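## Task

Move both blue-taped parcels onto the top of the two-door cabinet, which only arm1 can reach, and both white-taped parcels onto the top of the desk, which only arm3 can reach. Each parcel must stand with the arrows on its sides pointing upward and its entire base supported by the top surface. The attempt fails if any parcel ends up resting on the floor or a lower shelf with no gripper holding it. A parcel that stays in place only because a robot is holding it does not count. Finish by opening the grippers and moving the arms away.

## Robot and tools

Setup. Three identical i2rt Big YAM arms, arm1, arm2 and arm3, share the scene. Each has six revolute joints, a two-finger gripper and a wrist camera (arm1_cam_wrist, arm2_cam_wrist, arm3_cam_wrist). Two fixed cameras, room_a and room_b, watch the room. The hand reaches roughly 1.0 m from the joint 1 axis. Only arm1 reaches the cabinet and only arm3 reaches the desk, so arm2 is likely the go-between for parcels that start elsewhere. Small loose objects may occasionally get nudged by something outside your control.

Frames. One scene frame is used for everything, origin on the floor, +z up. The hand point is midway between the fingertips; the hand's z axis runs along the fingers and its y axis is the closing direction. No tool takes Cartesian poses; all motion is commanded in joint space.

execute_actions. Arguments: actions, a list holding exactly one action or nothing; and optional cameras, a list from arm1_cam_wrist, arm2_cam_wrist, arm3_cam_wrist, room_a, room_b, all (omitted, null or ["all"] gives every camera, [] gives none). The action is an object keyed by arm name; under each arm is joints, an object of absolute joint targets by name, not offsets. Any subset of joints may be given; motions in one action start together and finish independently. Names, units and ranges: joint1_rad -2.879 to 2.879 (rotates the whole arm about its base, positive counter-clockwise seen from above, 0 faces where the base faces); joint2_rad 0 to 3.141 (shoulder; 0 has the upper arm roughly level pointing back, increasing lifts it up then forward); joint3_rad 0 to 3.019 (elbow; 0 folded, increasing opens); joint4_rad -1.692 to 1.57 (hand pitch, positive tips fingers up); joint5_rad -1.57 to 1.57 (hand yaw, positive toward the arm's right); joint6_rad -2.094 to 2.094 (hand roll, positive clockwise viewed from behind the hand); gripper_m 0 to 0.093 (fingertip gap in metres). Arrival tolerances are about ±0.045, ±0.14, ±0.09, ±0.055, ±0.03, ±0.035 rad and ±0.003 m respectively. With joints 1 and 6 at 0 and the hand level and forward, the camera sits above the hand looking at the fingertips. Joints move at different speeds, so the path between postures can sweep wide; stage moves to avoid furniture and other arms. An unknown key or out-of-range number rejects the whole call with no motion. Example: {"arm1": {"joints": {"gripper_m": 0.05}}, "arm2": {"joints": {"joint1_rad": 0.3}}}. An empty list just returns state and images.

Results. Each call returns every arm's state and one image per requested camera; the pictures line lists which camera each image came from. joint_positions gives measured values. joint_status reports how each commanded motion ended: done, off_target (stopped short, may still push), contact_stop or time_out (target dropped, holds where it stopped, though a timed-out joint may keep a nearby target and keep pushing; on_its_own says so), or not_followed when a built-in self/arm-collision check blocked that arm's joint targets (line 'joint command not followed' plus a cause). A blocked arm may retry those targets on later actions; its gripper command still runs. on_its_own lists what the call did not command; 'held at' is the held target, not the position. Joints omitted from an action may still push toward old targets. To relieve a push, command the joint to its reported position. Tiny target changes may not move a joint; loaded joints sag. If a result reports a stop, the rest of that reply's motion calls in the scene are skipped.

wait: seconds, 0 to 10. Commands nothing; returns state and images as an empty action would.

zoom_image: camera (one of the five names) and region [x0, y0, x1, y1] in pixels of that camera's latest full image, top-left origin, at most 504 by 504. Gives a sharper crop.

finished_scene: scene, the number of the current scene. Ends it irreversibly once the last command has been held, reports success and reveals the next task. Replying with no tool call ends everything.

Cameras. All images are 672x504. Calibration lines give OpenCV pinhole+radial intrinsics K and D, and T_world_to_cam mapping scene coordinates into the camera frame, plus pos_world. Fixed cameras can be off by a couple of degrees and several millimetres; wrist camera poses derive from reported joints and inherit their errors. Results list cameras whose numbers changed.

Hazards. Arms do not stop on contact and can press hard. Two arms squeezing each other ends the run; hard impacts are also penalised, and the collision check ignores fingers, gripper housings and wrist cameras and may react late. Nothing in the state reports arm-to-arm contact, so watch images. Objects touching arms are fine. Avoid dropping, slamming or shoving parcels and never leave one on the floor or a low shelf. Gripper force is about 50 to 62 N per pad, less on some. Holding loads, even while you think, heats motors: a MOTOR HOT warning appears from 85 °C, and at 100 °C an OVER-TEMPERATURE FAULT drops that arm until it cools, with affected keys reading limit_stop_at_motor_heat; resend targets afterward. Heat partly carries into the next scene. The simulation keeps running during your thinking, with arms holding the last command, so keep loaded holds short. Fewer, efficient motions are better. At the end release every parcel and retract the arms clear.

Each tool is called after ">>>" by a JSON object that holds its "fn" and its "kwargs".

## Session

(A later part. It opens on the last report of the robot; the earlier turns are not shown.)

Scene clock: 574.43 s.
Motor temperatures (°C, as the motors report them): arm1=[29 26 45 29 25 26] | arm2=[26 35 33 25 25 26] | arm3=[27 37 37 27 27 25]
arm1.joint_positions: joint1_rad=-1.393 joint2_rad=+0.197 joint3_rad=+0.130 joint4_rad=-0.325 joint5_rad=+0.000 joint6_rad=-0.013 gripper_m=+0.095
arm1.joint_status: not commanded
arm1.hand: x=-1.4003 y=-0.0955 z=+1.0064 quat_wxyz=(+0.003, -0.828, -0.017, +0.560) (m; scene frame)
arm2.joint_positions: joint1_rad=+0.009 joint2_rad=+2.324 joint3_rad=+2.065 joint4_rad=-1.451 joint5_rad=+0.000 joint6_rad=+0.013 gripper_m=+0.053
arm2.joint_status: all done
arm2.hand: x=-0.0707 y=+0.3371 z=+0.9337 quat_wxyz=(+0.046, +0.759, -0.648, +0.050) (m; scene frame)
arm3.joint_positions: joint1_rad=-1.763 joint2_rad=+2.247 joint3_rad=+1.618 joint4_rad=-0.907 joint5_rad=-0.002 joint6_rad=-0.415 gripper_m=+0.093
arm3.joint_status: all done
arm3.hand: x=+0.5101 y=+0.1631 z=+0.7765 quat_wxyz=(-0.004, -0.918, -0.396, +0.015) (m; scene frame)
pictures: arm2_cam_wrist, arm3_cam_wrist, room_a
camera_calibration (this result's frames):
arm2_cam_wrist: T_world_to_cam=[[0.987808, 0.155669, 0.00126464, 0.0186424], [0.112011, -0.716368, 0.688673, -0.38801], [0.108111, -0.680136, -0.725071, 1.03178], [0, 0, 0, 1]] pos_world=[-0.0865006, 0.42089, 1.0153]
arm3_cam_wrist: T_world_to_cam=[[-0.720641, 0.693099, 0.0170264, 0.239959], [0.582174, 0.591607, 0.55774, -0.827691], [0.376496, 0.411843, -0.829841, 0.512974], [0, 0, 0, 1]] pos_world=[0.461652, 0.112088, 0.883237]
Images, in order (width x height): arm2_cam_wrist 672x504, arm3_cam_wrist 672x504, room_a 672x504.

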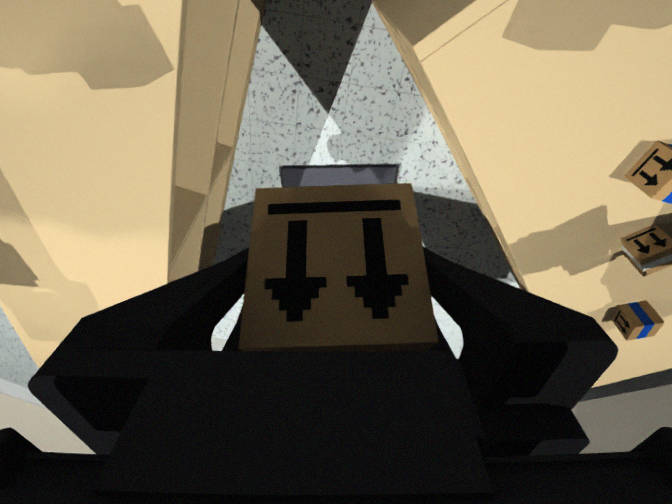

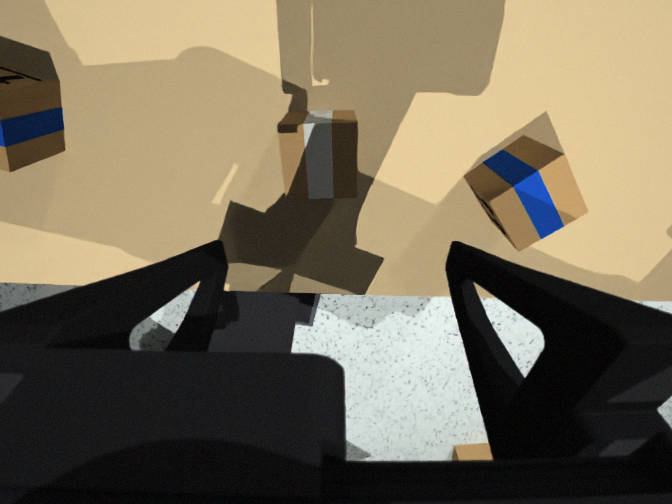

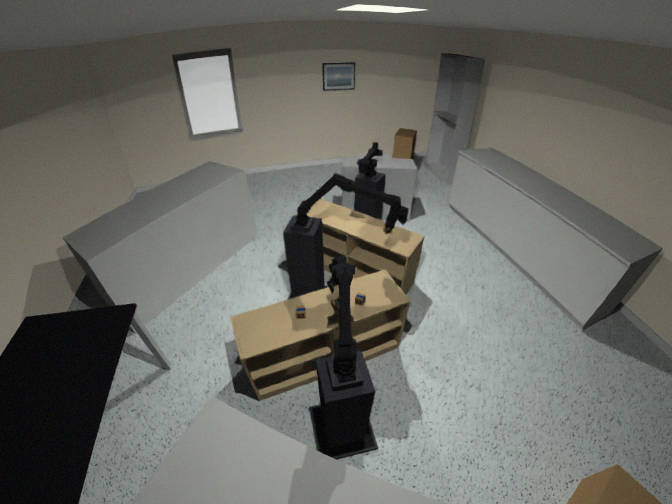

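>>> {"fn": "execute_actions", "kwargs": {"actions": [{"arm3":{"joints":{"joint1_rad":-1.74,"joint2_rad":2.41,"joint3_rad":1.67,"joint4_rad":-0.78}}}], "cameras": ["arm3_cam_wrist"]}}

Scene clock: 592.33 s.
Motor temperatures (°C, as the motors report them): arm1=[29 26 45 29 25 26] | arm2=[26 37 38 25 25 26] | arm3=[27 36 36 27 26 25]
arm1.joint_positions: joint1_rad=-1.393 joint2_rad=+0.197 joint3_rad=+0.130 joint4_rad=-0.325 joint5_rad=+0.000 joint6_rad=-0.013 gripper_m=+0.095
arm1.joint_status: not commanded
arm1.hand: x=-1.4003 y=-0.0955 z=+1.0064 quat_wxyz=(+0.003, -0.828, -0.017, +0.560) (m; scene frame)
arm2.joint_positions: joint1_rad=+0.009 joint2_rad=+2.324 joint3_rad=+2.065 joint4_rad=-1.451 joint5_rad=+0.000 joint6_rad=+0.013 gripper_m=+0.053
arm2.joint_status: not commanded
arm2.hand: x=-0.0707 y=+0.3371 z=+0.9337 quat_wxyz=(+0.046, +0.759, -0.648, +0.050) (m; scene frame)
arm3.joint_positions: joint1_rad=-1.748 joint2_rad=+2.426 joint3_rad=+1.637 joint4_rad=-0.797 joint5_rad=-0.002 joint6_rad=-0.415 gripper_m=+0.093
arm3.joint_status: all done
arm3.hand: x=+0.5250 y=+0.1587 z=+0.6746 quat_wxyz=(-0.004, -0.915, -0.403, -0.010) (m; scene frame)
pictures: arm3_cam_wrist
camera_calibration (this result's frames):
arm3_cam_wrist: T_world_to_cam=[[-0.731156, 0.682206, -0.00241323, 0.275832], [0.547421, 0.588804, 0.594677, -0.783142], [0.407113, 0.433481, -0.803961, 0.387623], [0, 0, 0, 1]] pos_world=[0.472578, 0.104916, 0.778016]
Images, in order (width x height): arm3_cam_wrist 672x504.

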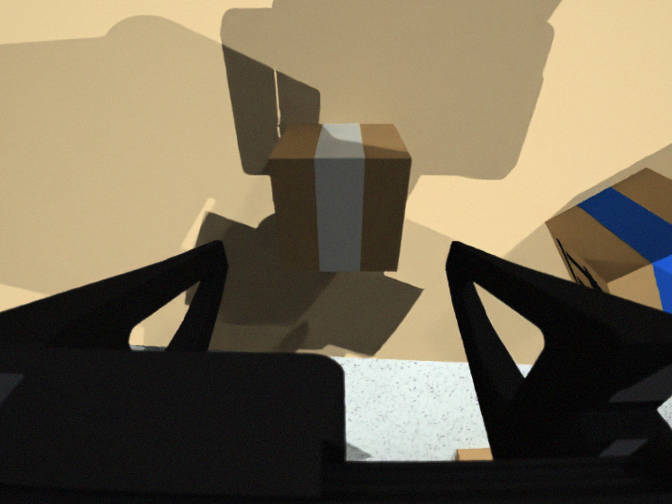

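>>> {"fn": "execute_actions", "kwargs": {"actions": [{"arm3":{"joints":{"joint2_rad":2.498,"joint3_rad":1.72,"joint4_rad":-0.725}}}], "cameras": ["arm3_cam_wrist"]}}

Scene clock: 598.30 s.
Motor temperatures (°C, as the motors report them): arm1=[29 26 45 29 25 26] | arm2=[26 37 39 25 25 26] | arm3=[27 37 37 27 26 25]
arm1.joint_positions: joint1_rad=-1.393 joint2_rad=+0.197 joint3_rad=+0.130 joint4_rad=-0.325 joint5_rad=+0.000 joint6_rad=-0.013 gripper_m=+0.095
arm1.joint_status: not commanded
arm1.hand: x=-1.4003 y=-0.0955 z=+1.0064 quat_wxyz=(+0.003, -0.828, -0.017, +0.560) (m; scene frame)
arm2.joint_positions: joint1_rad=+0.009 joint2_rad=+2.324 joint3_rad=+2.065 joint4_rad=-1.451 joint5_rad=+0.000 joint6_rad=+0.013 gripper_m=+0.053
arm2.joint_status: not commanded
arm2.hand: x=-0.0707 y=+0.3371 z=+0.9337 quat_wxyz=(+0.046, +0.759, -0.648, +0.050) (m; scene frame)
arm3.joint_positions: joint1_rad=-1.748 joint2_rad=+2.485 joint3_rad=+1.685 joint4_rad=-0.738 joint5_rad=-0.002 joint6_rad=-0.415 gripper_m=+0.093
arm3.joint_status: all done
arm3.hand: x=+0.5069 y=+0.1506 z=+0.6518 quat_wxyz=(-0.004, -0.915, -0.403, +0.014) (m; scene frame)
pictures: arm3_cam_wrist
camera_calibration (this result's frames):
arm3_cam_wrist: T_world_to_cam=[[-0.730641, 0.682565, 0.0163873, 0.255539], [0.572781, 0.599708, 0.558813, -0.746101], [0.371598, 0.417678, -0.829132, 0.416999], [0, 0, 0, 1]] pos_world=[0.459104, 0.0988497, 0.75849]
Images, in order (width x height): arm3_cam_wrist 672x504.

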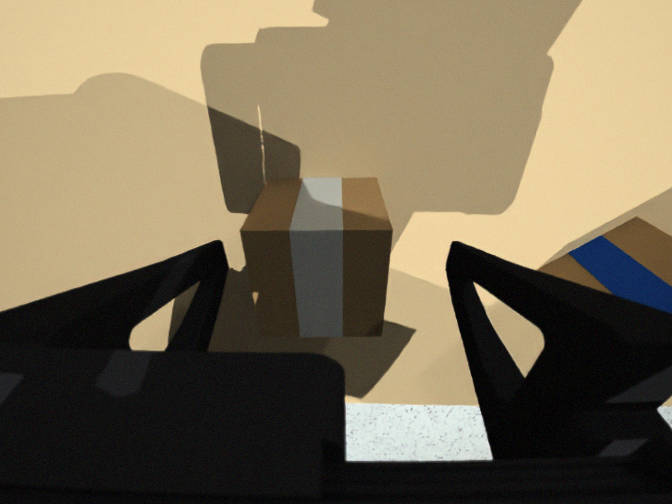

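>>> {"fn": "execute_actions", "kwargs": {"actions": [{"arm3":{"joints":{"joint2_rad":2.525}}}], "cameras": ["arm3_cam_wrist"]}}

Scene clock: 603.50 s.
Motor temperatures (°C, as the motors report them): arm1=[29 26 45 29 25 26] | arm2=[26 37 39 25 25 26] | arm3=[27 37 37 27 26 25]
arm1.joint_positions: joint1_rad=-1.393 joint2_rad=+0.197 joint3_rad=+0.130 joint4_rad=-0.325 joint5_rad=+0.000 joint6_rad=-0.013 gripper_m=+0.095
arm1.joint_status: not commanded
arm1.hand: x=-1.4003 y=-0.0955 z=+1.0064 quat_wxyz=(+0.003, -0.828, -0.017, +0.560) (m; scene frame)
arm2.joint_positions: joint1_rad=+0.009 joint2_rad=+2.324 joint3_rad=+2.065 joint4_rad=-1.451 joint5_rad=+0.000 joint6_rad=+0.013 gripper_m=+0.053
arm2.joint_status: not commanded
arm2.hand: x=-0.0707 y=+0.3371 z=+0.9337 quat_wxyz=(+0.046, +0.759, -0.648, +0.050) (m; scene frame)
arm3.joint_positions: joint1_rad=-1.748 joint2_rad=+2.508 joint3_rad=+1.685 joint4_rad=-0.738 joint5_rad=-0.002 joint6_rad=-0.415 gripper_m=+0.093
arm3.joint_status: all done
arm3.hand: x=+0.5143 y=+0.1538 z=+0.6379 quat_wxyz=(-0.004, -0.915, -0.403, +0.003) (m; scene frame)
pictures: arm3_cam_wrist
camera_calibration (this result's frames):
arm3_cam_wrist: T_world_to_cam=[[-0.730991, 0.682348, 0.00736675, 0.264995], [0.560803, 0.594561, 0.576192, -0.74858], [0.388783, 0.425322, -0.817281, 0.383772], [0, 0, 0, 1]] pos_world=[0.464311, 0.101032, 0.743024]
Images, in order (width x height): arm3_cam_wrist 672x504.

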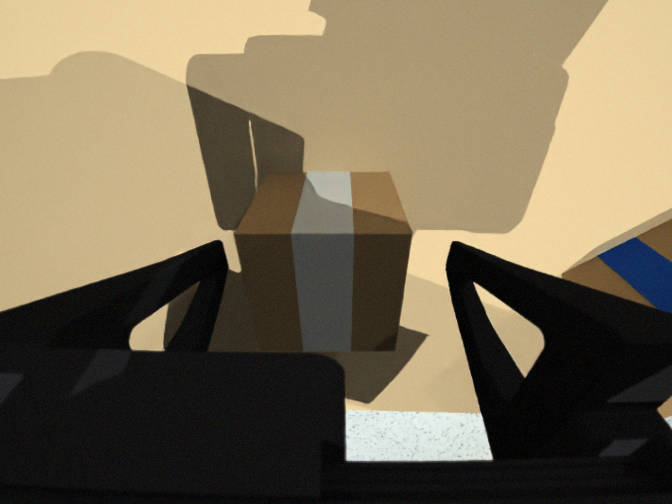

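>>> {"fn": "execute_actions", "kwargs": {"actions": [{"arm3":{"joints":{"gripper_m":0.03}}}], "cameras": ["arm3_cam_wrist"]}}

Scene clock: 605.43 s.
Motor temperatures (°C, as the motors report them): arm1=[29 26 45 29 25 26] | arm2=[26 37 39 25 25 26] | arm3=[27 37 37 27 26 25]
arm1.joint_positions: joint1_rad=-1.393 joint2_rad=+0.197 joint3_rad=+0.130 joint4_rad=-0.325 joint5_rad=+0.000 joint6_rad=-0.013 gripper_m=+0.095
arm1.joint_status: not commanded
arm1.hand: x=-1.4003 y=-0.0955 z=+1.0064 quat_wxyz=(+0.003, -0.828, -0.017, +0.560) (m; scene frame)
arm2.joint_positions: joint1_rad=+0.009 joint2_rad=+2.324 joint3_rad=+2.065 joint4_rad=-1.451 joint5_rad=+0.000 joint6_rad=+0.013 gripper_m=+0.053
arm2.joint_status: not commanded
arm2.hand: x=-0.0707 y=+0.3371 z=+0.9337 quat_wxyz=(+0.046, +0.759, -0.648, +0.050) (m; scene frame)
arm3.joint_positions: joint1_rad=-1.748 joint2_rad=+2.508 joint3_rad=+1.685 joint4_rad=-0.738 joint5_rad=-0.002 joint6_rad=-0.414 gripper_m=+0.053
arm3.joint_status: gripper_m off_target (ended at +0.053, target +0.030)
arm3.hand: x=+0.5144 y=+0.1537 z=+0.6379 quat_wxyz=(-0.004, -0.915, -0.403, +0.003) (m; scene frame)
pictures: arm3_cam_wrist
camera_calibration (this result's frames):
arm3_cam_wrist: T_world_to_cam=[[-0.730733, 0.682627, 0.0070131, 0.265105], [0.560938, 0.59455, 0.576072, -0.748551], [0.389073, 0.424889, -0.817369, 0.383761], [0, 0, 0, 1]] pos_world=[0.4643, 0.101027, 0.743035]
Images, in order (width x height): arm3_cam_wrist 672x504.

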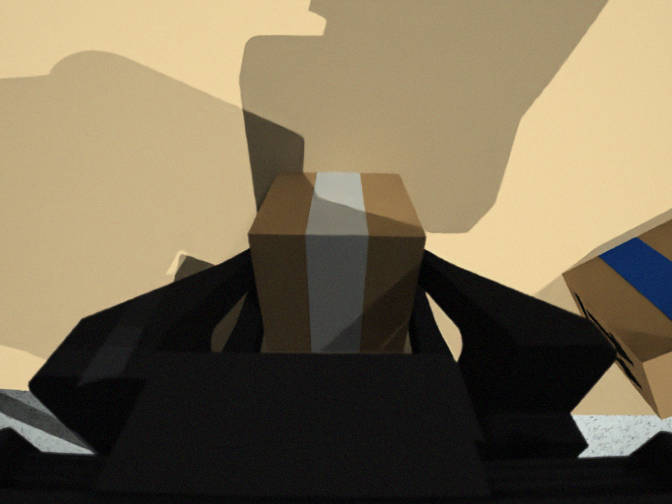

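>>> {"fn": "execute_actions", "kwargs": {"actions": [{"arm3":{"joints":{"joint2_rad":2.0,"joint3_rad":1.6,"joint4_rad":-1.17}}}], "cameras": []}}

>>> {"fn": "execute_actions", "kwargs": {"actions": [{"arm3":{"joints":{"joint1_rad":1.45,"joint6_rad":0.0}}}], "cameras": ["arm3_cam_wrist","room_a","room_b"]}}

Scene clock: 611.87 s.
Motor temperatures (°C, as the motors report them): arm1=[29 26 45 29 25 26] | arm2=[26 38 40 25 25 26] | arm3=[27 37 37 27 26 25]
arm1.joint_positions: joint1_rad=-1.393 joint2_rad=+0.197 joint3_rad=+0.130 joint4_rad=-0.325 joint5_rad=+0.000 joint6_rad=-0.013 gripper_m=+0.095
arm1.joint_status: not commanded
arm1.hand: x=-1.4003 y=-0.0955 z=+1.0064 quat_wxyz=(+0.003, -0.828, -0.017, +0.560) (m; scene frame)
arm2.joint_positions: joint1_rad=+0.009 joint2_rad=+2.324 joint3_rad=+2.065 joint4_rad=-1.451 joint5_rad=+0.000 joint6_rad=+0.013 gripper_m=+0.053
arm2.joint_status: not commanded
arm2.hand: x=-0.0707 y=+0.3371 z=+0.9337 quat_wxyz=(+0.046, +0.759, -0.648, +0.050) (m; scene frame)
arm3.joint_positions: joint1_rad=-1.748 joint2_rad=+2.006 joint3_rad=+1.586 joint4_rad=-1.156 joint5_rad=-0.002 joint6_rad=-0.414 gripper_m=+0.053
arm3.joint_status: all done
arm3.hand: x=+0.5481 y=+0.1704 z=+0.9075 quat_wxyz=(-0.004, -0.915, -0.403, -0.005) (m; scene frame)
pictures: none
No camera images: the call's "cameras" was empty. Leave "cameras" out to get every camera's image.

Scene clock: 614.57 s.
Motor temperatures (°C, as the motors report them): arm1=[29 26 45 29 25 26] | arm2=[26 38 40 25 25 26] | arm3=[27 37 38 27 26 25]
arm1.joint_positions: joint1_rad=-1.393 joint2_rad=+0.197 joint3_rad=+0.130 joint4_rad=-0.325 joint5_rad=+0.000 joint6_rad=-0.013 gripper_m=+0.095
arm1.joint_status: not commanded
arm1.hand: x=-1.4003 y=-0.0955 z=+1.0064 quat_wxyz=(+0.003, -0.828, -0.017, +0.560) (m; scene frame)
arm2.joint_positions: joint1_rad=+0.009 joint2_rad=+2.324 joint3_rad=+2.065 joint4_rad=-1.451 joint5_rad=+0.000 joint6_rad=+0.013 gripper_m=+0.053
arm2.joint_status: not commanded
arm2.hand: x=-0.0707 y=+0.3371 z=+0.9337 quat_wxyz=(+0.046, +0.759, -0.648, +0.050) (m; scene frame)
arm3.joint_positions: joint1_rad=+1.460 joint2_rad=+2.006 joint3_rad=+1.586 joint4_rad=-1.156 joint5_rad=-0.002 joint6_rad=-0.015 gripper_m=+0.053
arm3.joint_status: all done
arm3.hand: x=+1.6123 y=+0.6812 z=+0.9128 quat_wxyz=(+0.000, +0.245, -0.969, +0.002) (m; scene frame)
pictures: arm3_cam_wrist, room_a, room_b
camera_calibration (this result's frames):
arm3_cam_wrist: T_world_to_cam=[[0.466999, -0.884093, 0.0170741, -0.167649], [-0.722831, -0.370552, 0.583272, 0.884317], [-0.50934, -0.284729, -0.812097, 1.88425], [0, 0, 0, 1]] pos_world=[1.67723, 0.71597, 1.01726]
Images, in order (width x height): arm3_cam_wrist 672x504, room_a 672x504, room_b 672x504.

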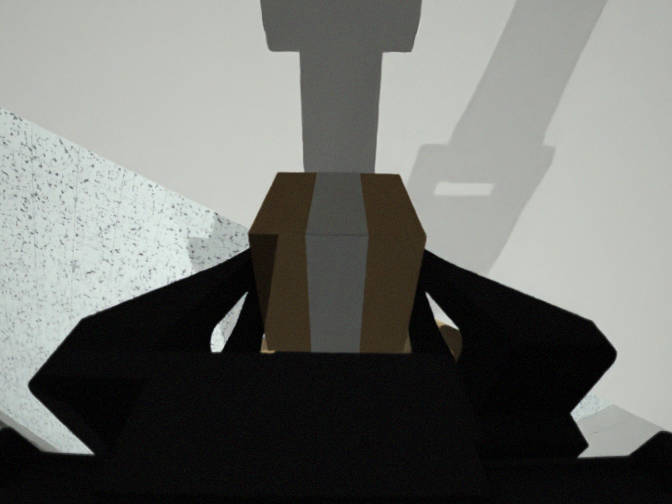

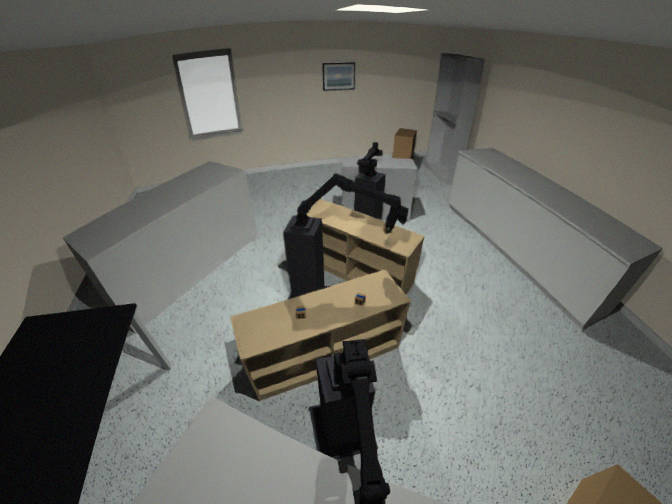

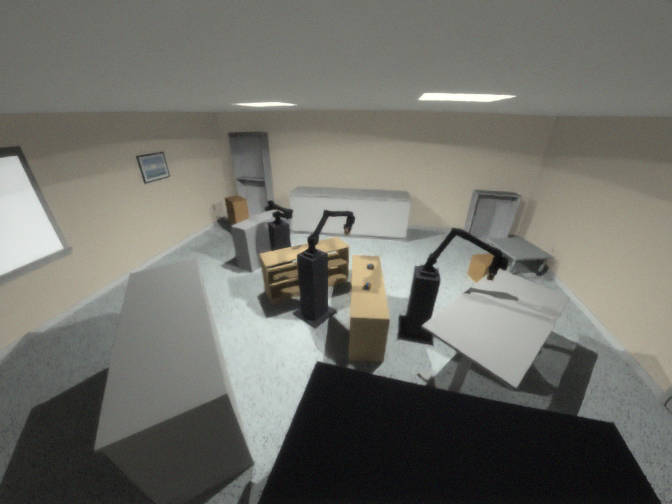

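>>> {"fn": "execute_actions", "kwargs": {"actions": [{"arm3":{"joints":{"joint1_rad":1.25,"joint2_rad":2.19,"joint3_rad":1.546,"joint4_rad":-0.905}},"arm2":{"joints":{"joint1_rad":-1.0,"joint2_rad":2.64,"joint3_rad":2.005,"joint4_rad":-1.395}}}], "cameras": ["arm2_cam_wrist","arm3_cam_wrist","room_a"]}}

Scene clock: 638.53 s.
Motor temperatures (°C, as the motors report them): arm1=[29 26 45 29 25 26] | arm2=[26 38 41 25 25 26] | arm3=[27 37 38 27 26 25]
arm1.joint_positions: joint1_rad=-1.393 joint2_rad=+0.197 joint3_rad=+0.130 joint4_rad=-0.325 joint5_rad=+0.000 joint6_rad=-0.013 gripper_m=+0.095
arm1.joint_status: not commanded
arm1.hand: x=-1.4003 y=-0.0955 z=+1.0064 quat_wxyz=(+0.003, -0.828, -0.017, +0.560) (m; scene frame)
arm2.joint_positions: joint1_rad=-0.997 joint2_rad=+2.652 joint3_rad=+1.993 joint4_rad=-1.387 joint5_rad=+0.002 joint6_rad=+0.013 gripper_m=+0.053
arm2.joint_status: all done
arm2.hand: x=+0.4686 y=+0.0672 z=+0.7058 quat_wxyz=(+0.222, +0.343, -0.909, +0.085) (m; scene frame)
arm3.joint_positions: joint1_rad=+1.249 joint2_rad=+2.214 joint3_rad=+1.539 joint4_rad=-0.922 joint5_rad=+0.002 joint6_rad=-0.013 gripper_m=+0.053
arm3.joint_status: all done
arm3.hand: x=+1.6632 y=+0.5655 z=+0.7783 quat_wxyz=(+0.010, +0.141, -0.990, +0.005) (m; scene frame)
pictures: arm2_cam_wrist, arm3_cam_wrist, room_a
camera_calibration (this result's frames):
arm2_cam_wrist: T_world_to_cam=[[0.663054, -0.748531, 0.00779792, -0.263465], [-0.34123, -0.29296, 0.893161, -0.445161], [-0.666274, -0.594875, -0.44967, 0.787448], [0, 0, 0, 1]] pos_world=[0.547445, 0.140807, 0.753746]
arm3_cam_wrist: T_world_to_cam=[[0.269946, -0.962672, 0.0197893, 0.0786523], [-0.773836, -0.204672, 0.599405, 0.935121], [-0.57298, -0.177121, -0.800201, 1.80379], [0, 0, 0, 1]] pos_world=[1.73593, 0.586598, 0.88132]
Images, in order (width x height): arm2_cam_wrist 672x504, arm3_cam_wrist 672x504, room_a 672x504.

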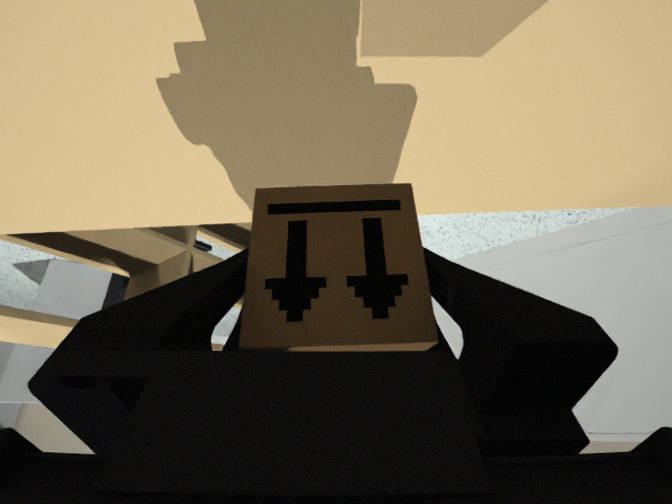

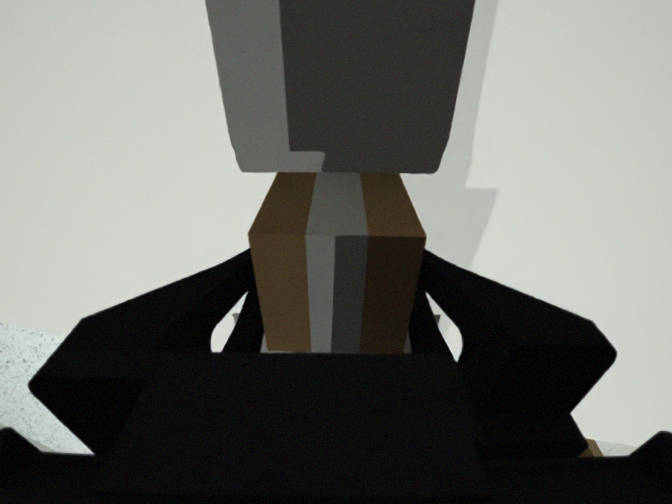

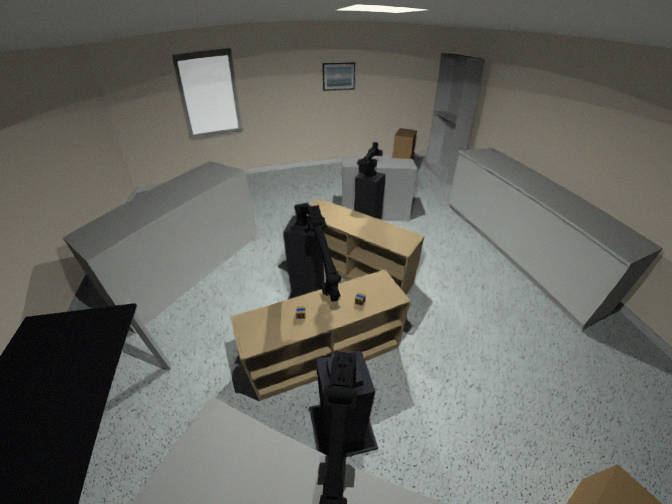

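>>> {"fn": "execute_actions", "kwargs": {"actions": [{"arm3":{"joints":{"joint2_rad":2.245}},"arm2":{"joints":{"joint2_rad":2.79,"joint3_rad":2.15,"joint4_rad":-1.35}}}], "cameras": ["arm2_cam_wrist","arm3_cam_wrist"]}}

Scene clock: 648.73 s.
Motor temperatures (°C, as the motors report them): arm1=[29 26 45 29 25 26] | arm2=[26 38 39 25 25 26] | arm3=[27 37 38 27 26 25]
arm1.joint_positions: joint1_rad=-1.393 joint2_rad=+0.197 joint3_rad=+0.130 joint4_rad=-0.325 joint5_rad=+0.000 joint6_rad=-0.013 gripper_m=+0.095
arm1.joint_status: not commanded
arm1.hand: x=-1.4003 y=-0.0955 z=+1.0064 quat_wxyz=(+0.003, -0.828, -0.017, +0.560) (m; scene frame)
arm2.joint_positions: joint1_rad=-0.997 joint2_rad=+2.800 joint3_rad=+2.111 joint4_rad=-1.351 joint5_rad=+0.002 joint6_rad=+0.013 gripper_m=+0.053
arm2.joint_status: all done
arm2.hand: x=+0.4741 y=+0.0727 z=+0.6411 quat_wxyz=(+0.219, +0.344, -0.909, +0.084) (m; scene frame)
arm3.joint_positions: joint1_rad=+1.249 joint2_rad=+2.232 joint3_rad=+1.539 joint4_rad=-0.922 joint5_rad=+0.002 joint6_rad=-0.013 gripper_m=+0.053
arm3.joint_status: all done
arm3.hand: x=+1.6593 y=+0.5644 z=+0.7678 quat_wxyz=(+0.019, +0.141, -0.990, +0.006) (m; scene frame)
pictures: arm2_cam_wrist, arm3_cam_wrist
camera_calibration (this result's frames):
arm2_cam_wrist: T_world_to_cam=[[0.662973, -0.748603, 0.00773013, -0.262387], [-0.346296, -0.297497, 0.889705, -0.378913], [-0.663736, -0.592527, -0.456471, 0.768343], [0, 0, 0, 1]] pos_world=[0.552716, 0.146115, 0.689875]
arm3_cam_wrist: T_world_to_cam=[[0.270194, -0.962604, 0.0197205, 0.0784177], [-0.76315, -0.201631, 0.61396, 0.907492], [-0.587024, -0.180938, -0.789091, 1.80987], [0, 0, 0, 1]] pos_world=[1.7338, 0.585938, 0.869439]
Images, in order (width x height): arm2_cam_wrist 672x504, arm3_cam_wrist 672x504.

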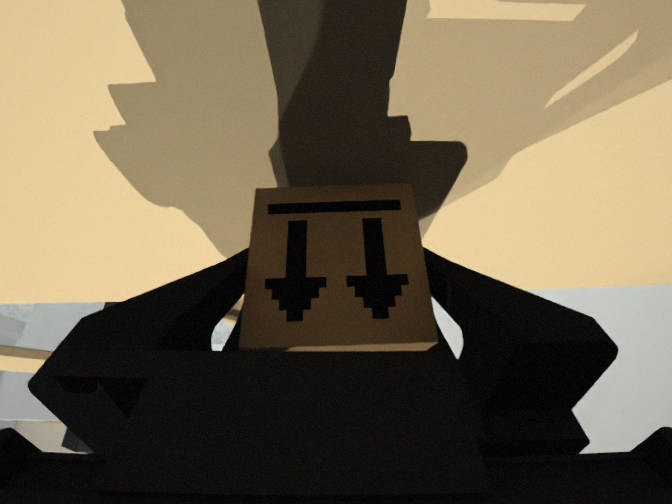

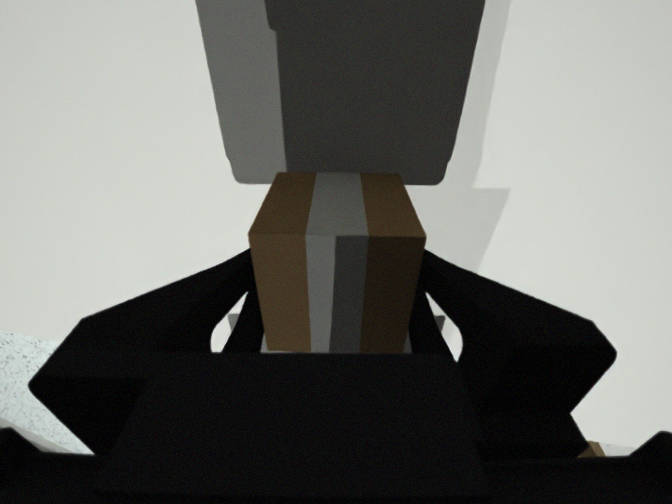

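>>> {"fn": "execute_actions", "kwargs": {"actions": [{"arm3":{"joints":{"gripper_m":0.093}},"arm2":{"joints":{"joint2_rad":2.825}}}], "cameras": ["arm2_cam_wrist","arm3_cam_wrist"]}}

Scene clock: 655.70 s.
Motor temperatures (°C, as the motors report them): arm1=[29 26 46 29 25 26] | arm2=[26 38 39 25 25 26] | arm3=[27 37 37 27 26 25]
arm1.joint_positions: joint1_rad=-1.393 joint2_rad=+0.197 joint3_rad=+0.130 joint4_rad=-0.325 joint5_rad=+0.000 joint6_rad=-0.013 gripper_m=+0.095
arm1.joint_status: not commanded
arm1.hand: x=-1.4003 y=-0.0955 z=+1.0064 quat_wxyz=(+0.003, -0.828, -0.017, +0.560) (m; scene frame)
arm2.joint_positions: joint1_rad=-0.997 joint2_rad=+2.814 joint3_rad=+2.111 joint4_rad=-1.351 joint5_rad=+0.002 joint6_rad=+0.013 gripper_m=+0.053
arm2.joint_status: all done
arm2.hand: x=+0.4699 y=+0.0690 z=+0.6332 quat_wxyz=(+0.225, +0.343, -0.908, +0.086) (m; scene frame)
arm3.joint_positions: joint1_rad=+1.249 joint2_rad=+2.232 joint3_rad=+1.539 joint4_rad=-0.922 joint5_rad=+0.002 joint6_rad=-0.013 gripper_m=+0.093
arm3.joint_status: all done
arm3.hand: x=+1.6593 y=+0.5644 z=+0.7678 quat_wxyz=(+0.019, +0.141, -0.990, +0.006) (m; scene frame)
pictures: arm2_cam_wrist, arm3_cam_wrist
camera_calibration (this result's frames):
arm2_cam_wrist: T_world_to_cam=[[0.663123, -0.748469, 0.00785488, -0.262485], [-0.33691, -0.289089, 0.896058, -0.383524], [-0.668401, -0.596843, -0.443868, 0.754158], [0, 0, 0, 1]] pos_world=[0.548926, 0.142779, 0.680468]
arm3_cam_wrist: T_world_to_cam=[[0.270194, -0.962604, 0.0197205, 0.0784177], [-0.76315, -0.201631, 0.61396, 0.907492], [-0.587024, -0.180938, -0.789091, 1.80987], [0, 0, 0, 1]] pos_world=[1.7338, 0.585938, 0.869439]
Images, in order (width x height): arm2_cam_wrist 672x504, arm3_cam_wrist 672x504.

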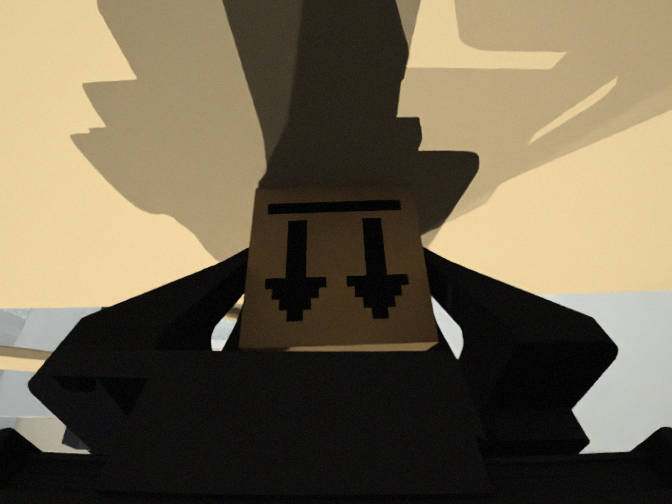

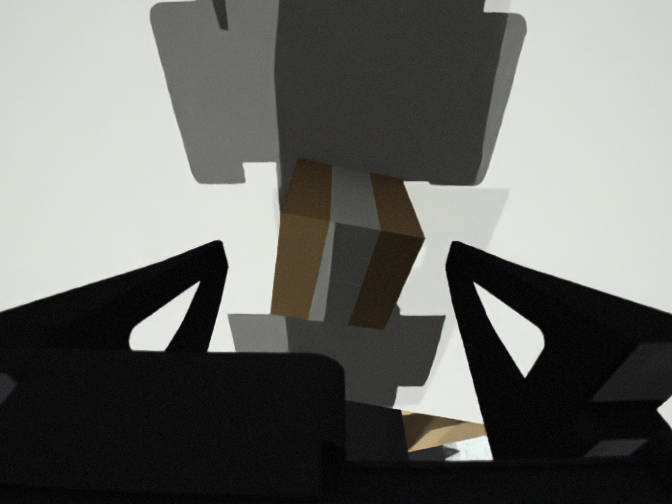

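>>> {"fn": "execute_actions", "kwargs": {"actions": [{"arm3":{"joints":{"joint2_rad":2.0,"joint3_rad":1.586,"joint4_rad":-1.156}},"arm2":{"joints":{"joint2_rad":2.842}}}], "cameras": ["arm2_cam_wrist","arm3_cam_wrist"]}}

Scene clock: 676.23 s.
Motor temperatures (°C, as the motors report them): arm1=[29 26 46 29 25 26] | arm2=[26 38 38 24 25 26] | arm3=[27 37 37 27 26 25]
arm1.joint_positions: joint1_rad=-1.393 joint2_rad=+0.197 joint3_rad=+0.130 joint4_rad=-0.325 joint5_rad=+0.000 joint6_rad=-0.013 gripper_m=+0.095
arm1.joint_status: not commanded
arm1.hand: x=-1.4003 y=-0.0955 z=+1.0064 quat_wxyz=(+0.003, -0.828, -0.017, +0.560) (m; scene frame)
arm2.joint_positions: joint1_rad=-0.997 joint2_rad=+2.815 joint3_rad=+2.111 joint4_rad=-1.351 joint5_rad=+0.002 joint6_rad=+0.013 gripper_m=+0.053
arm2.joint_status: all done
arm2.hand: x=+0.4694 y=+0.0685 z=+0.6323 quat_wxyz=(+0.226, +0.343, -0.908, +0.086) (m; scene frame)
arm3.joint_positions: joint1_rad=+1.249 joint2_rad=+1.987 joint3_rad=+1.559 joint4_rad=-1.140 joint5_rad=+0.002 joint6_rad=-0.013 gripper_m=+0.093
arm3.joint_status: all done
arm3.hand: x=+1.6529 y=+0.5635 z=+0.9150 quat_wxyz=(-0.005, +0.141, -0.990, +0.003) (m; scene frame)
pictures: arm2_cam_wrist, arm3_cam_wrist
camera_calibration (this result's frames):
arm2_cam_wrist: T_world_to_cam=[[0.663139, -0.748455, 0.0078682, -0.262495], [-0.335891, -0.288176, 0.896734, -0.38401], [-0.668897, -0.597302, -0.4425, 0.75262], [0, 0, 0, 1]] pos_world=[0.548511, 0.142414, 0.679455]
arm3_cam_wrist: T_world_to_cam=[[0.269551, -0.962781, 0.0198887, 0.0773891], [-0.790225, -0.209343, 0.575952, 0.895937], [-0.550352, -0.170965, -0.817242, 1.8816], [0, 0, 0, 1]] pos_world=[1.72268, 0.583755, 1.02017]
Images, in order (width x height): arm2_cam_wrist 672x504, arm3_cam_wrist 672x504.

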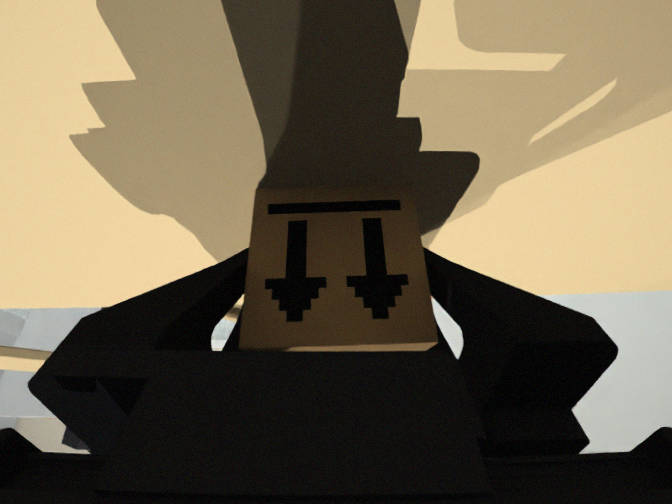

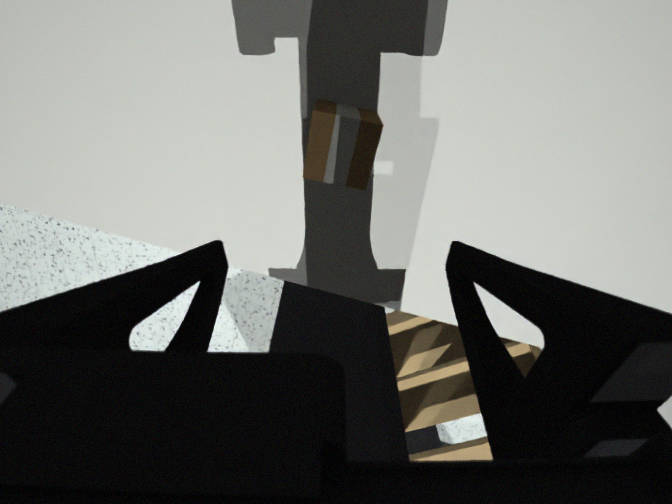

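>>> {"fn": "execute_actions", "kwargs": {"actions": [{"arm2":{"joints":{"joint2_rad":2.82,"gripper_m":0.093}}}], "cameras": ["arm2_cam_wrist"]}}

Scene clock: 678.63 s.
Motor temperatures (°C, as the motors report them): arm1=[29 26 46 29 25 26] | arm2=[26 38 38 24 25 26] | arm3=[27 37 37 27 26 25]
arm1.joint_positions: joint1_rad=-1.393 joint2_rad=+0.197 joint3_rad=+0.130 joint4_rad=-0.325 joint5_rad=+0.000 joint6_rad=-0.013 gripper_m=+0.095
arm1.joint_status: not commanded
arm1.hand: x=-1.4003 y=-0.0955 z=+1.0064 quat_wxyz=(+0.003, -0.828, -0.017, +0.560) (m; scene frame)
arm2.joint_positions: joint1_rad=-0.997 joint2_rad=+2.815 joint3_rad=+2.111 joint4_rad=-1.351 joint5_rad=+0.002 joint6_rad=+0.013 gripper_m=+0.093
arm2.joint_status: all done
arm2.hand: x=+0.4693 y=+0.0686 z=+0.6323 quat_wxyz=(+0.226, +0.343, -0.908, +0.086) (m; scene frame)
arm3.joint_positions: joint1_rad=+1.249 joint2_rad=+1.987 joint3_rad=+1.559 joint4_rad=-1.140 joint5_rad=+0.002 joint6_rad=-0.013 gripper_m=+0.093
arm3.joint_status: not commanded
arm3.hand: x=+1.6529 y=+0.5635 z=+0.9150 quat_wxyz=(-0.005, +0.141, -0.990, +0.003) (m; scene frame)
pictures: arm2_cam_wrist
camera_calibration (this result's frames):
arm2_cam_wrist: T_world_to_cam=[[0.663007, -0.748575, 0.0075314, -0.262146], [-0.33574, -0.28834, 0.896738, -0.384074], [-0.669104, -0.597072, -0.442498, 0.7527], [0, 0, 0, 1]] pos_world=[0.548491, 0.142436, 0.679456]
Images, in order (width x height): arm2_cam_wrist 672x504.

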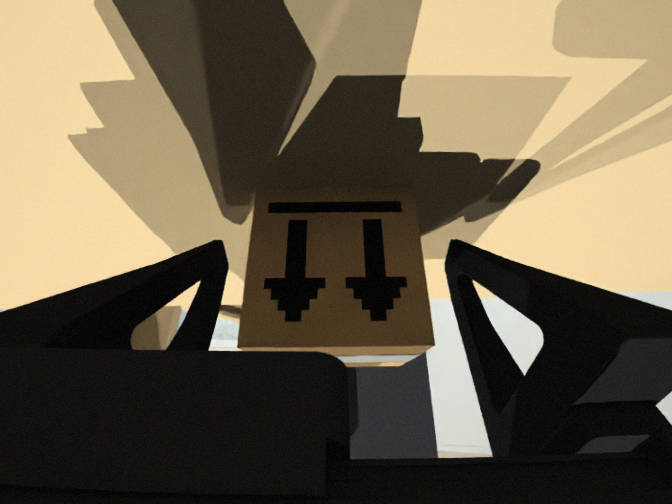

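>>> {"fn": "execute_actions", "kwargs": {"actions": [{"arm2":{"joints":{"joint2_rad":2.5,"joint3_rad":1.96,"joint4_rad":-1.02}}}], "cameras": []}}

>>> {"fn": "execute_actions", "kwargs": {"actions": [{"arm2":{"joints":{"joint1_rad":-1.272}},"arm3":{"joints":{"joint1_rad":-0.3}}}], "cameras": ["arm2_cam_wrist","room_a"]}}

Scene clock: 686.90 s.
Motor temperatures (°C, as the motors report them): arm1=[29 26 46 29 25 26] | arm2=[26 39 38 24 25 26] | arm3=[27 37 38 27 26 25]
arm1.joint_positions: joint1_rad=-1.393 joint2_rad=+0.197 joint3_rad=+0.130 joint4_rad=-0.325 joint5_rad=+0.000 joint6_rad=-0.013 gripper_m=+0.095
arm1.joint_status: not commanded
arm1.hand: x=-1.4003 y=-0.0955 z=+1.0064 quat_wxyz=(+0.003, -0.828, -0.017, +0.560) (m; scene frame)
arm2.joint_positions: joint1_rad=-0.997 joint2_rad=+2.492 joint3_rad=+1.951 joint4_rad=-1.024 joint5_rad=+0.002 joint6_rad=+0.013 gripper_m=+0.093
arm2.joint_status: all done
arm2.hand: x=+0.5554 y=+0.1450 z=+0.7720 quat_wxyz=(+0.000, +0.353, -0.936, -0.002) (m; scene frame)
arm3.joint_positions: joint1_rad=+1.249 joint2_rad=+1.987 joint3_rad=+1.559 joint4_rad=-1.140 joint5_rad=+0.002 joint6_rad=-0.013 gripper_m=+0.093
arm3.joint_status: not commanded
arm3.hand: x=+1.6529 y=+0.5635 z=+0.9150 quat_wxyz=(-0.005, +0.141, -0.990, +0.003) (m; scene frame)
pictures: none
No camera images: the call's "cameras" was empty. Leave "cameras" out to get every camera's image.

Scene clock: 688.73 s.
Motor temperatures (°C, as the motors report them): arm1=[29 26 46 29 25 26] | arm2=[26 39 38 24 25 26] | arm3=[27 37 39 27 26 25]
arm1.joint_positions: joint1_rad=-1.393 joint2_rad=+0.197 joint3_rad=+0.130 joint4_rad=-0.325 joint5_rad=+0.000 joint6_rad=-0.013 gripper_m=+0.095
arm1.joint_status: not commanded
arm1.hand: x=-1.4003 y=-0.0955 z=+1.0064 quat_wxyz=(+0.003, -0.828, -0.017, +0.560) (m; scene frame)
arm2.joint_positions: joint1_rad=-1.264 joint2_rad=+2.492 joint3_rad=+1.951 joint4_rad=-1.024 joint5_rad=+0.002 joint6_rad=+0.013 gripper_m=+0.093
arm2.joint_status: all done
arm2.hand: x=+0.6593 y=-0.0069 z=+0.7709 quat_wxyz=(+0.000, +0.225, -0.974, -0.002) (m; scene frame)
arm3.joint_positions: joint1_rad=-0.308 joint2_rad=+1.991 joint3_rad=+1.559 joint4_rad=-1.140 joint5_rad=+0.002 joint6_rad=-0.012 gripper_m=+0.093
arm3.joint_status: all done
arm3.hand: x=+1.2518 y=-0.1535 z=+0.9130 quat_wxyz=(-0.003, -0.595, -0.804, +0.000) (m; scene frame)
pictures: arm2_cam_wrist, room_a
camera_calibration (this result's frames):
arm2_cam_wrist: T_world_to_cam=[[0.437715, -0.89911, 0.00275554, -0.294472], [-0.7305, -0.35384, 0.584095, 0.0344876], [-0.524191, -0.25768, -0.81168, 1.08742], [0, 0, 0, 1]] pos_world=[0.724105, 0.0276472, 0.863306]
Images, in order (width x height): arm2_cam_wrist 672x504, room_a 672x504.

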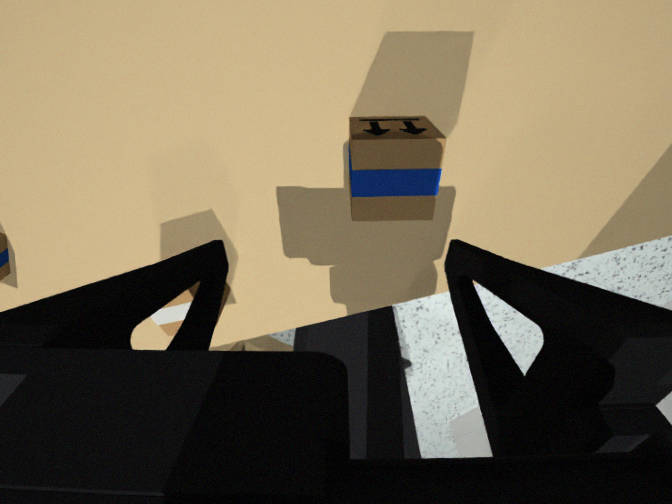

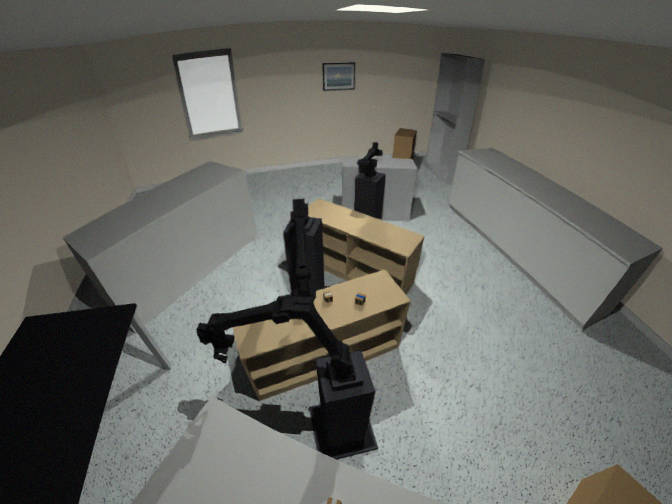

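>>> {"fn": "zoom_image", "kwargs": {"camera": "arm2_cam_wrist", "region": [320, 90, 480, 240]}}

Region (320, 90, 480, 240) of arm2_cam_wrist's 672x504 image, scaled by 3.150, with more detail than that image has; it fills the top 472 rows of this view, and the rest is white.

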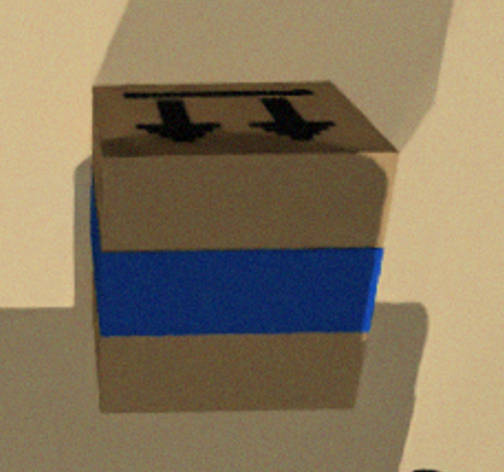

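>>> {"fn": "execute_actions", "kwargs": {"actions": [{"arm2":{"joints":{"joint1_rad":-1.328,"joint2_rad":2.61,"joint3_rad":2.0,"joint4_rad":-0.9}}}], "cameras": ["arm2_cam_wrist"]}}

Scene clock: 704.40 s.
Motor temperatures (°C, as the motors report them): arm1=[29 26 46 29 25 26] | arm2=[26 39 38 24 25 26] | arm3=[27 37 40 27 26 25]
arm1.joint_positions: joint1_rad=-1.393 joint2_rad=+0.197 joint3_rad=+0.130 joint4_rad=-0.325 joint5_rad=+0.000 joint6_rad=-0.013 gripper_m=+0.095
arm1.joint_status: not commanded
arm1.hand: x=-1.4003 y=-0.0955 z=+1.0064 quat_wxyz=(+0.003, -0.828, -0.017, +0.560) (m; scene frame)
arm2.joint_positions: joint1_rad=-1.334 joint2_rad=+2.623 joint3_rad=+1.966 joint4_rad=-0.909 joint5_rad=+0.002 joint6_rad=+0.013 gripper_m=+0.093
arm2.joint_status: all done
arm2.hand: x=+0.6740 y=-0.0531 z=+0.6879 quat_wxyz=(+0.001, +0.191, -0.982, -0.001) (m; scene frame)
arm3.joint_positions: joint1_rad=-0.308 joint2_rad=+1.991 joint3_rad=+1.559 joint4_rad=-1.140 joint5_rad=+0.002 joint6_rad=-0.012 gripper_m=+0.093
arm3.joint_status: not commanded
arm3.hand: x=+1.2518 y=-0.1535 z=+0.9130 quat_wxyz=(-0.003, -0.595, -0.804, +0.000) (m; scene frame)
pictures: arm2_cam_wrist
camera_calibration (this result's frames):
arm2_cam_wrist: T_world_to_cam=[[0.37359, -0.927588, 0.00321466, -0.300789], [-0.752814, -0.301171, 0.585292, 0.0944241], [-0.541942, -0.221079, -0.810816, 1.02923], [0, 0, 0, 1]] pos_world=[0.741238, -0.0230296, 0.780217]
Images, in order (width x height): arm2_cam_wrist 672x504.

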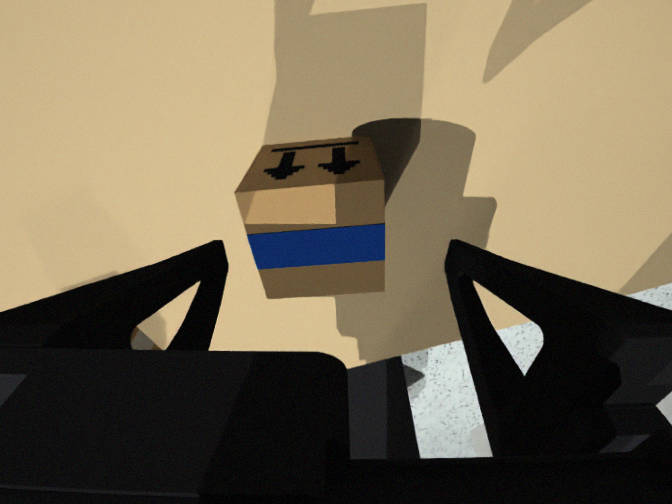

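>>> {"fn": "execute_actions", "kwargs": {"actions": [{"arm2":{"joints":{"joint1_rad":-1.31,"joint2_rad":2.705,"joint3_rad":2.05,"joint4_rad":-0.86,"joint6_rad":-0.065}}}], "cameras": ["arm2_cam_wrist"]}}

Scene clock: 713.63 s.
Motor temperatures (°C, as the motors report them): arm1=[29 26 46 29 25 26] | arm2=[26 39 39 24 25 26] | arm3=[27 37 40 27 26 25]
arm1.joint_positions: joint1_rad=-1.393 joint2_rad=+0.197 joint3_rad=+0.130 joint4_rad=-0.325 joint5_rad=+0.000 joint6_rad=-0.013 gripper_m=+0.095
arm1.joint_status: not commanded
arm1.hand: x=-1.4003 y=-0.0955 z=+1.0064 quat_wxyz=(+0.003, -0.828, -0.017, +0.560) (m; scene frame)
arm2.joint_positions: joint1_rad=-1.320 joint2_rad=+2.702 joint3_rad=+2.014 joint4_rad=-0.865 joint5_rad=+0.002 joint6_rad=-0.048 gripper_m=+0.093
arm2.joint_status: all done
arm2.hand: x=+0.6743 y=-0.0422 z=+0.6497 quat_wxyz=(-0.005, +0.228, -0.974, -0.003) (m; scene frame)
arm3.joint_positions: joint1_rad=-0.308 joint2_rad=+1.991 joint3_rad=+1.559 joint4_rad=-1.140 joint5_rad=+0.002 joint6_rad=-0.012 gripper_m=+0.093
arm3.joint_status: not commanded
arm3.hand: x=+1.2518 y=-0.1535 z=+0.9130 quat_wxyz=(-0.003, -0.595, -0.804, +0.000) (m; scene frame)
pictures: arm2_cam_wrist
camera_calibration (this result's frames):
arm2_cam_wrist: T_world_to_cam=[[0.442428, -0.896797, 0.00363291, -0.336039], [-0.734743, -0.360152, 0.574842, 0.11237], [-0.514208, -0.256996, -0.818256, 0.98543], [0, 0, 0, 1]] pos_world=[0.737952, -0.00763743, 0.74296]
Images, in order (width x height): arm2_cam_wrist 672x504.

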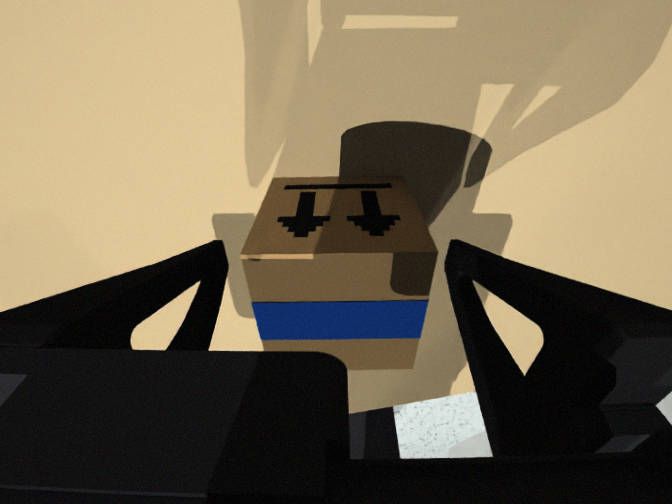

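>>> {"fn": "execute_actions", "kwargs": {"actions": [{"arm2":{"joints":{"joint2_rad":2.735}}}], "cameras": ["arm2_cam_wrist"]}}

Scene clock: 716.93 s.
Motor temperatures (°C, as the motors report them): arm1=[29 26 46 29 25 26] | arm2=[26 39 39 24 25 26] | arm3=[27 37 40 27 26 25]
arm1.joint_positions: joint1_rad=-1.393 joint2_rad=+0.197 joint3_rad=+0.130 joint4_rad=-0.325 joint5_rad=+0.000 joint6_rad=-0.013 gripper_m=+0.095
arm1.joint_status: not commanded
arm1.hand: x=-1.4003 y=-0.0955 z=+1.0064 quat_wxyz=(+0.003, -0.828, -0.017, +0.560) (m; scene frame)
arm2.joint_positions: joint1_rad=-1.320 joint2_rad=+2.722 joint3_rad=+2.014 joint4_rad=-0.865 joint5_rad=+0.002 joint6_rad=-0.049 gripper_m=+0.093
arm2.joint_status: all done
arm2.hand: x=+0.6670 y=-0.0453 z=+0.6365 quat_wxyz=(+0.005, +0.228, -0.974, -0.001) (m; scene frame)
arm3.joint_positions: joint1_rad=-0.308 joint2_rad=+1.991 joint3_rad=+1.559 joint4_rad=-1.140 joint5_rad=+0.002 joint6_rad=-0.012 gripper_m=+0.093
arm3.joint_status: not commanded
arm3.hand: x=+1.2518 y=-0.1535 z=+0.9130 quat_wxyz=(-0.003, -0.595, -0.804, +0.000) (m; scene frame)
pictures: arm2_cam_wrist
camera_calibration (this result's frames):
arm2_cam_wrist: T_world_to_cam=[[0.442911, -0.896561, 0.00269801, -0.335274], [-0.723976, -0.355874, 0.590942, 0.096232], [-0.528856, -0.263688, -0.806709, 0.972212], [0, 0, 0, 1]] pos_world=[0.732326, -0.00998656, 0.72833]
Images, in order (width x height): arm2_cam_wrist 672x504.

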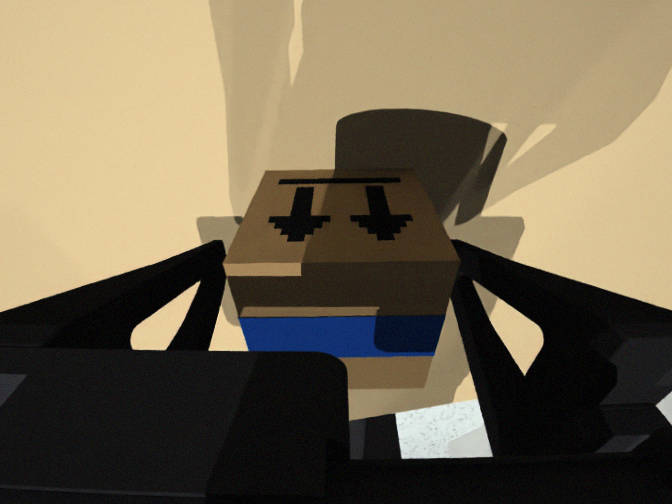

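>>> {"fn": "execute_actions", "kwargs": {"actions": [{"arm2":{"joints":{"gripper_m":0.03}}}], "cameras": ["arm2_cam_wrist"]}}

Scene clock: 721.20 s.
Motor temperatures (°C, as the motors report them): arm1=[29 26 46 29 25 26] | arm2=[26 39 39 24 25 26] | arm3=[27 37 40 27 26 25]
arm1.joint_positions: joint1_rad=-1.393 joint2_rad=+0.197 joint3_rad=+0.130 joint4_rad=-0.325 joint5_rad=+0.000 joint6_rad=-0.013 gripper_m=+0.095
arm1.joint_status: not commanded
arm1.hand: x=-1.4003 y=-0.0955 z=+1.0064 quat_wxyz=(+0.003, -0.828, -0.017, +0.560) (m; scene frame)
arm2.joint_positions: joint1_rad=-1.320 joint2_rad=+2.722 joint3_rad=+2.014 joint4_rad=-0.865 joint5_rad=+0.001 joint6_rad=-0.049 gripper_m=+0.057
arm2.joint_status: gripper_m off_target (ended at +0.057, target +0.030)
arm2.hand: x=+0.6670 y=-0.0452 z=+0.6365 quat_wxyz=(+0.005, +0.228, -0.974, -0.001) (m; scene frame)
arm3.joint_positions: joint1_rad=-0.308 joint2_rad=+1.991 joint3_rad=+1.559 joint4_rad=-1.140 joint5_rad=+0.002 joint6_rad=-0.012 gripper_m=+0.093
arm3.joint_status: not commanded
arm3.hand: x=+1.2518 y=-0.1535 z=+0.9130 quat_wxyz=(-0.003, -0.595, -0.804, +0.000) (m; scene frame)
pictures: arm2_cam_wrist
camera_calibration (this result's frames):
arm2_cam_wrist: T_world_to_cam=[[0.443593, -0.896226, 0.00231052, -0.335401], [-0.723615, -0.356634, 0.590926, 0.0959696], [-0.528779, -0.263802, -0.806723, 0.972166], [0, 0, 0, 1]] pos_world=[0.732287, -0.00990957, 0.728333]
Images, in order (width x height): arm2_cam_wrist 672x504.

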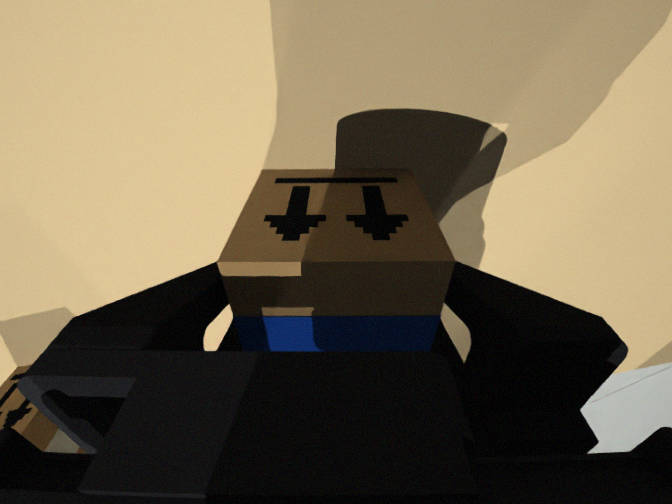

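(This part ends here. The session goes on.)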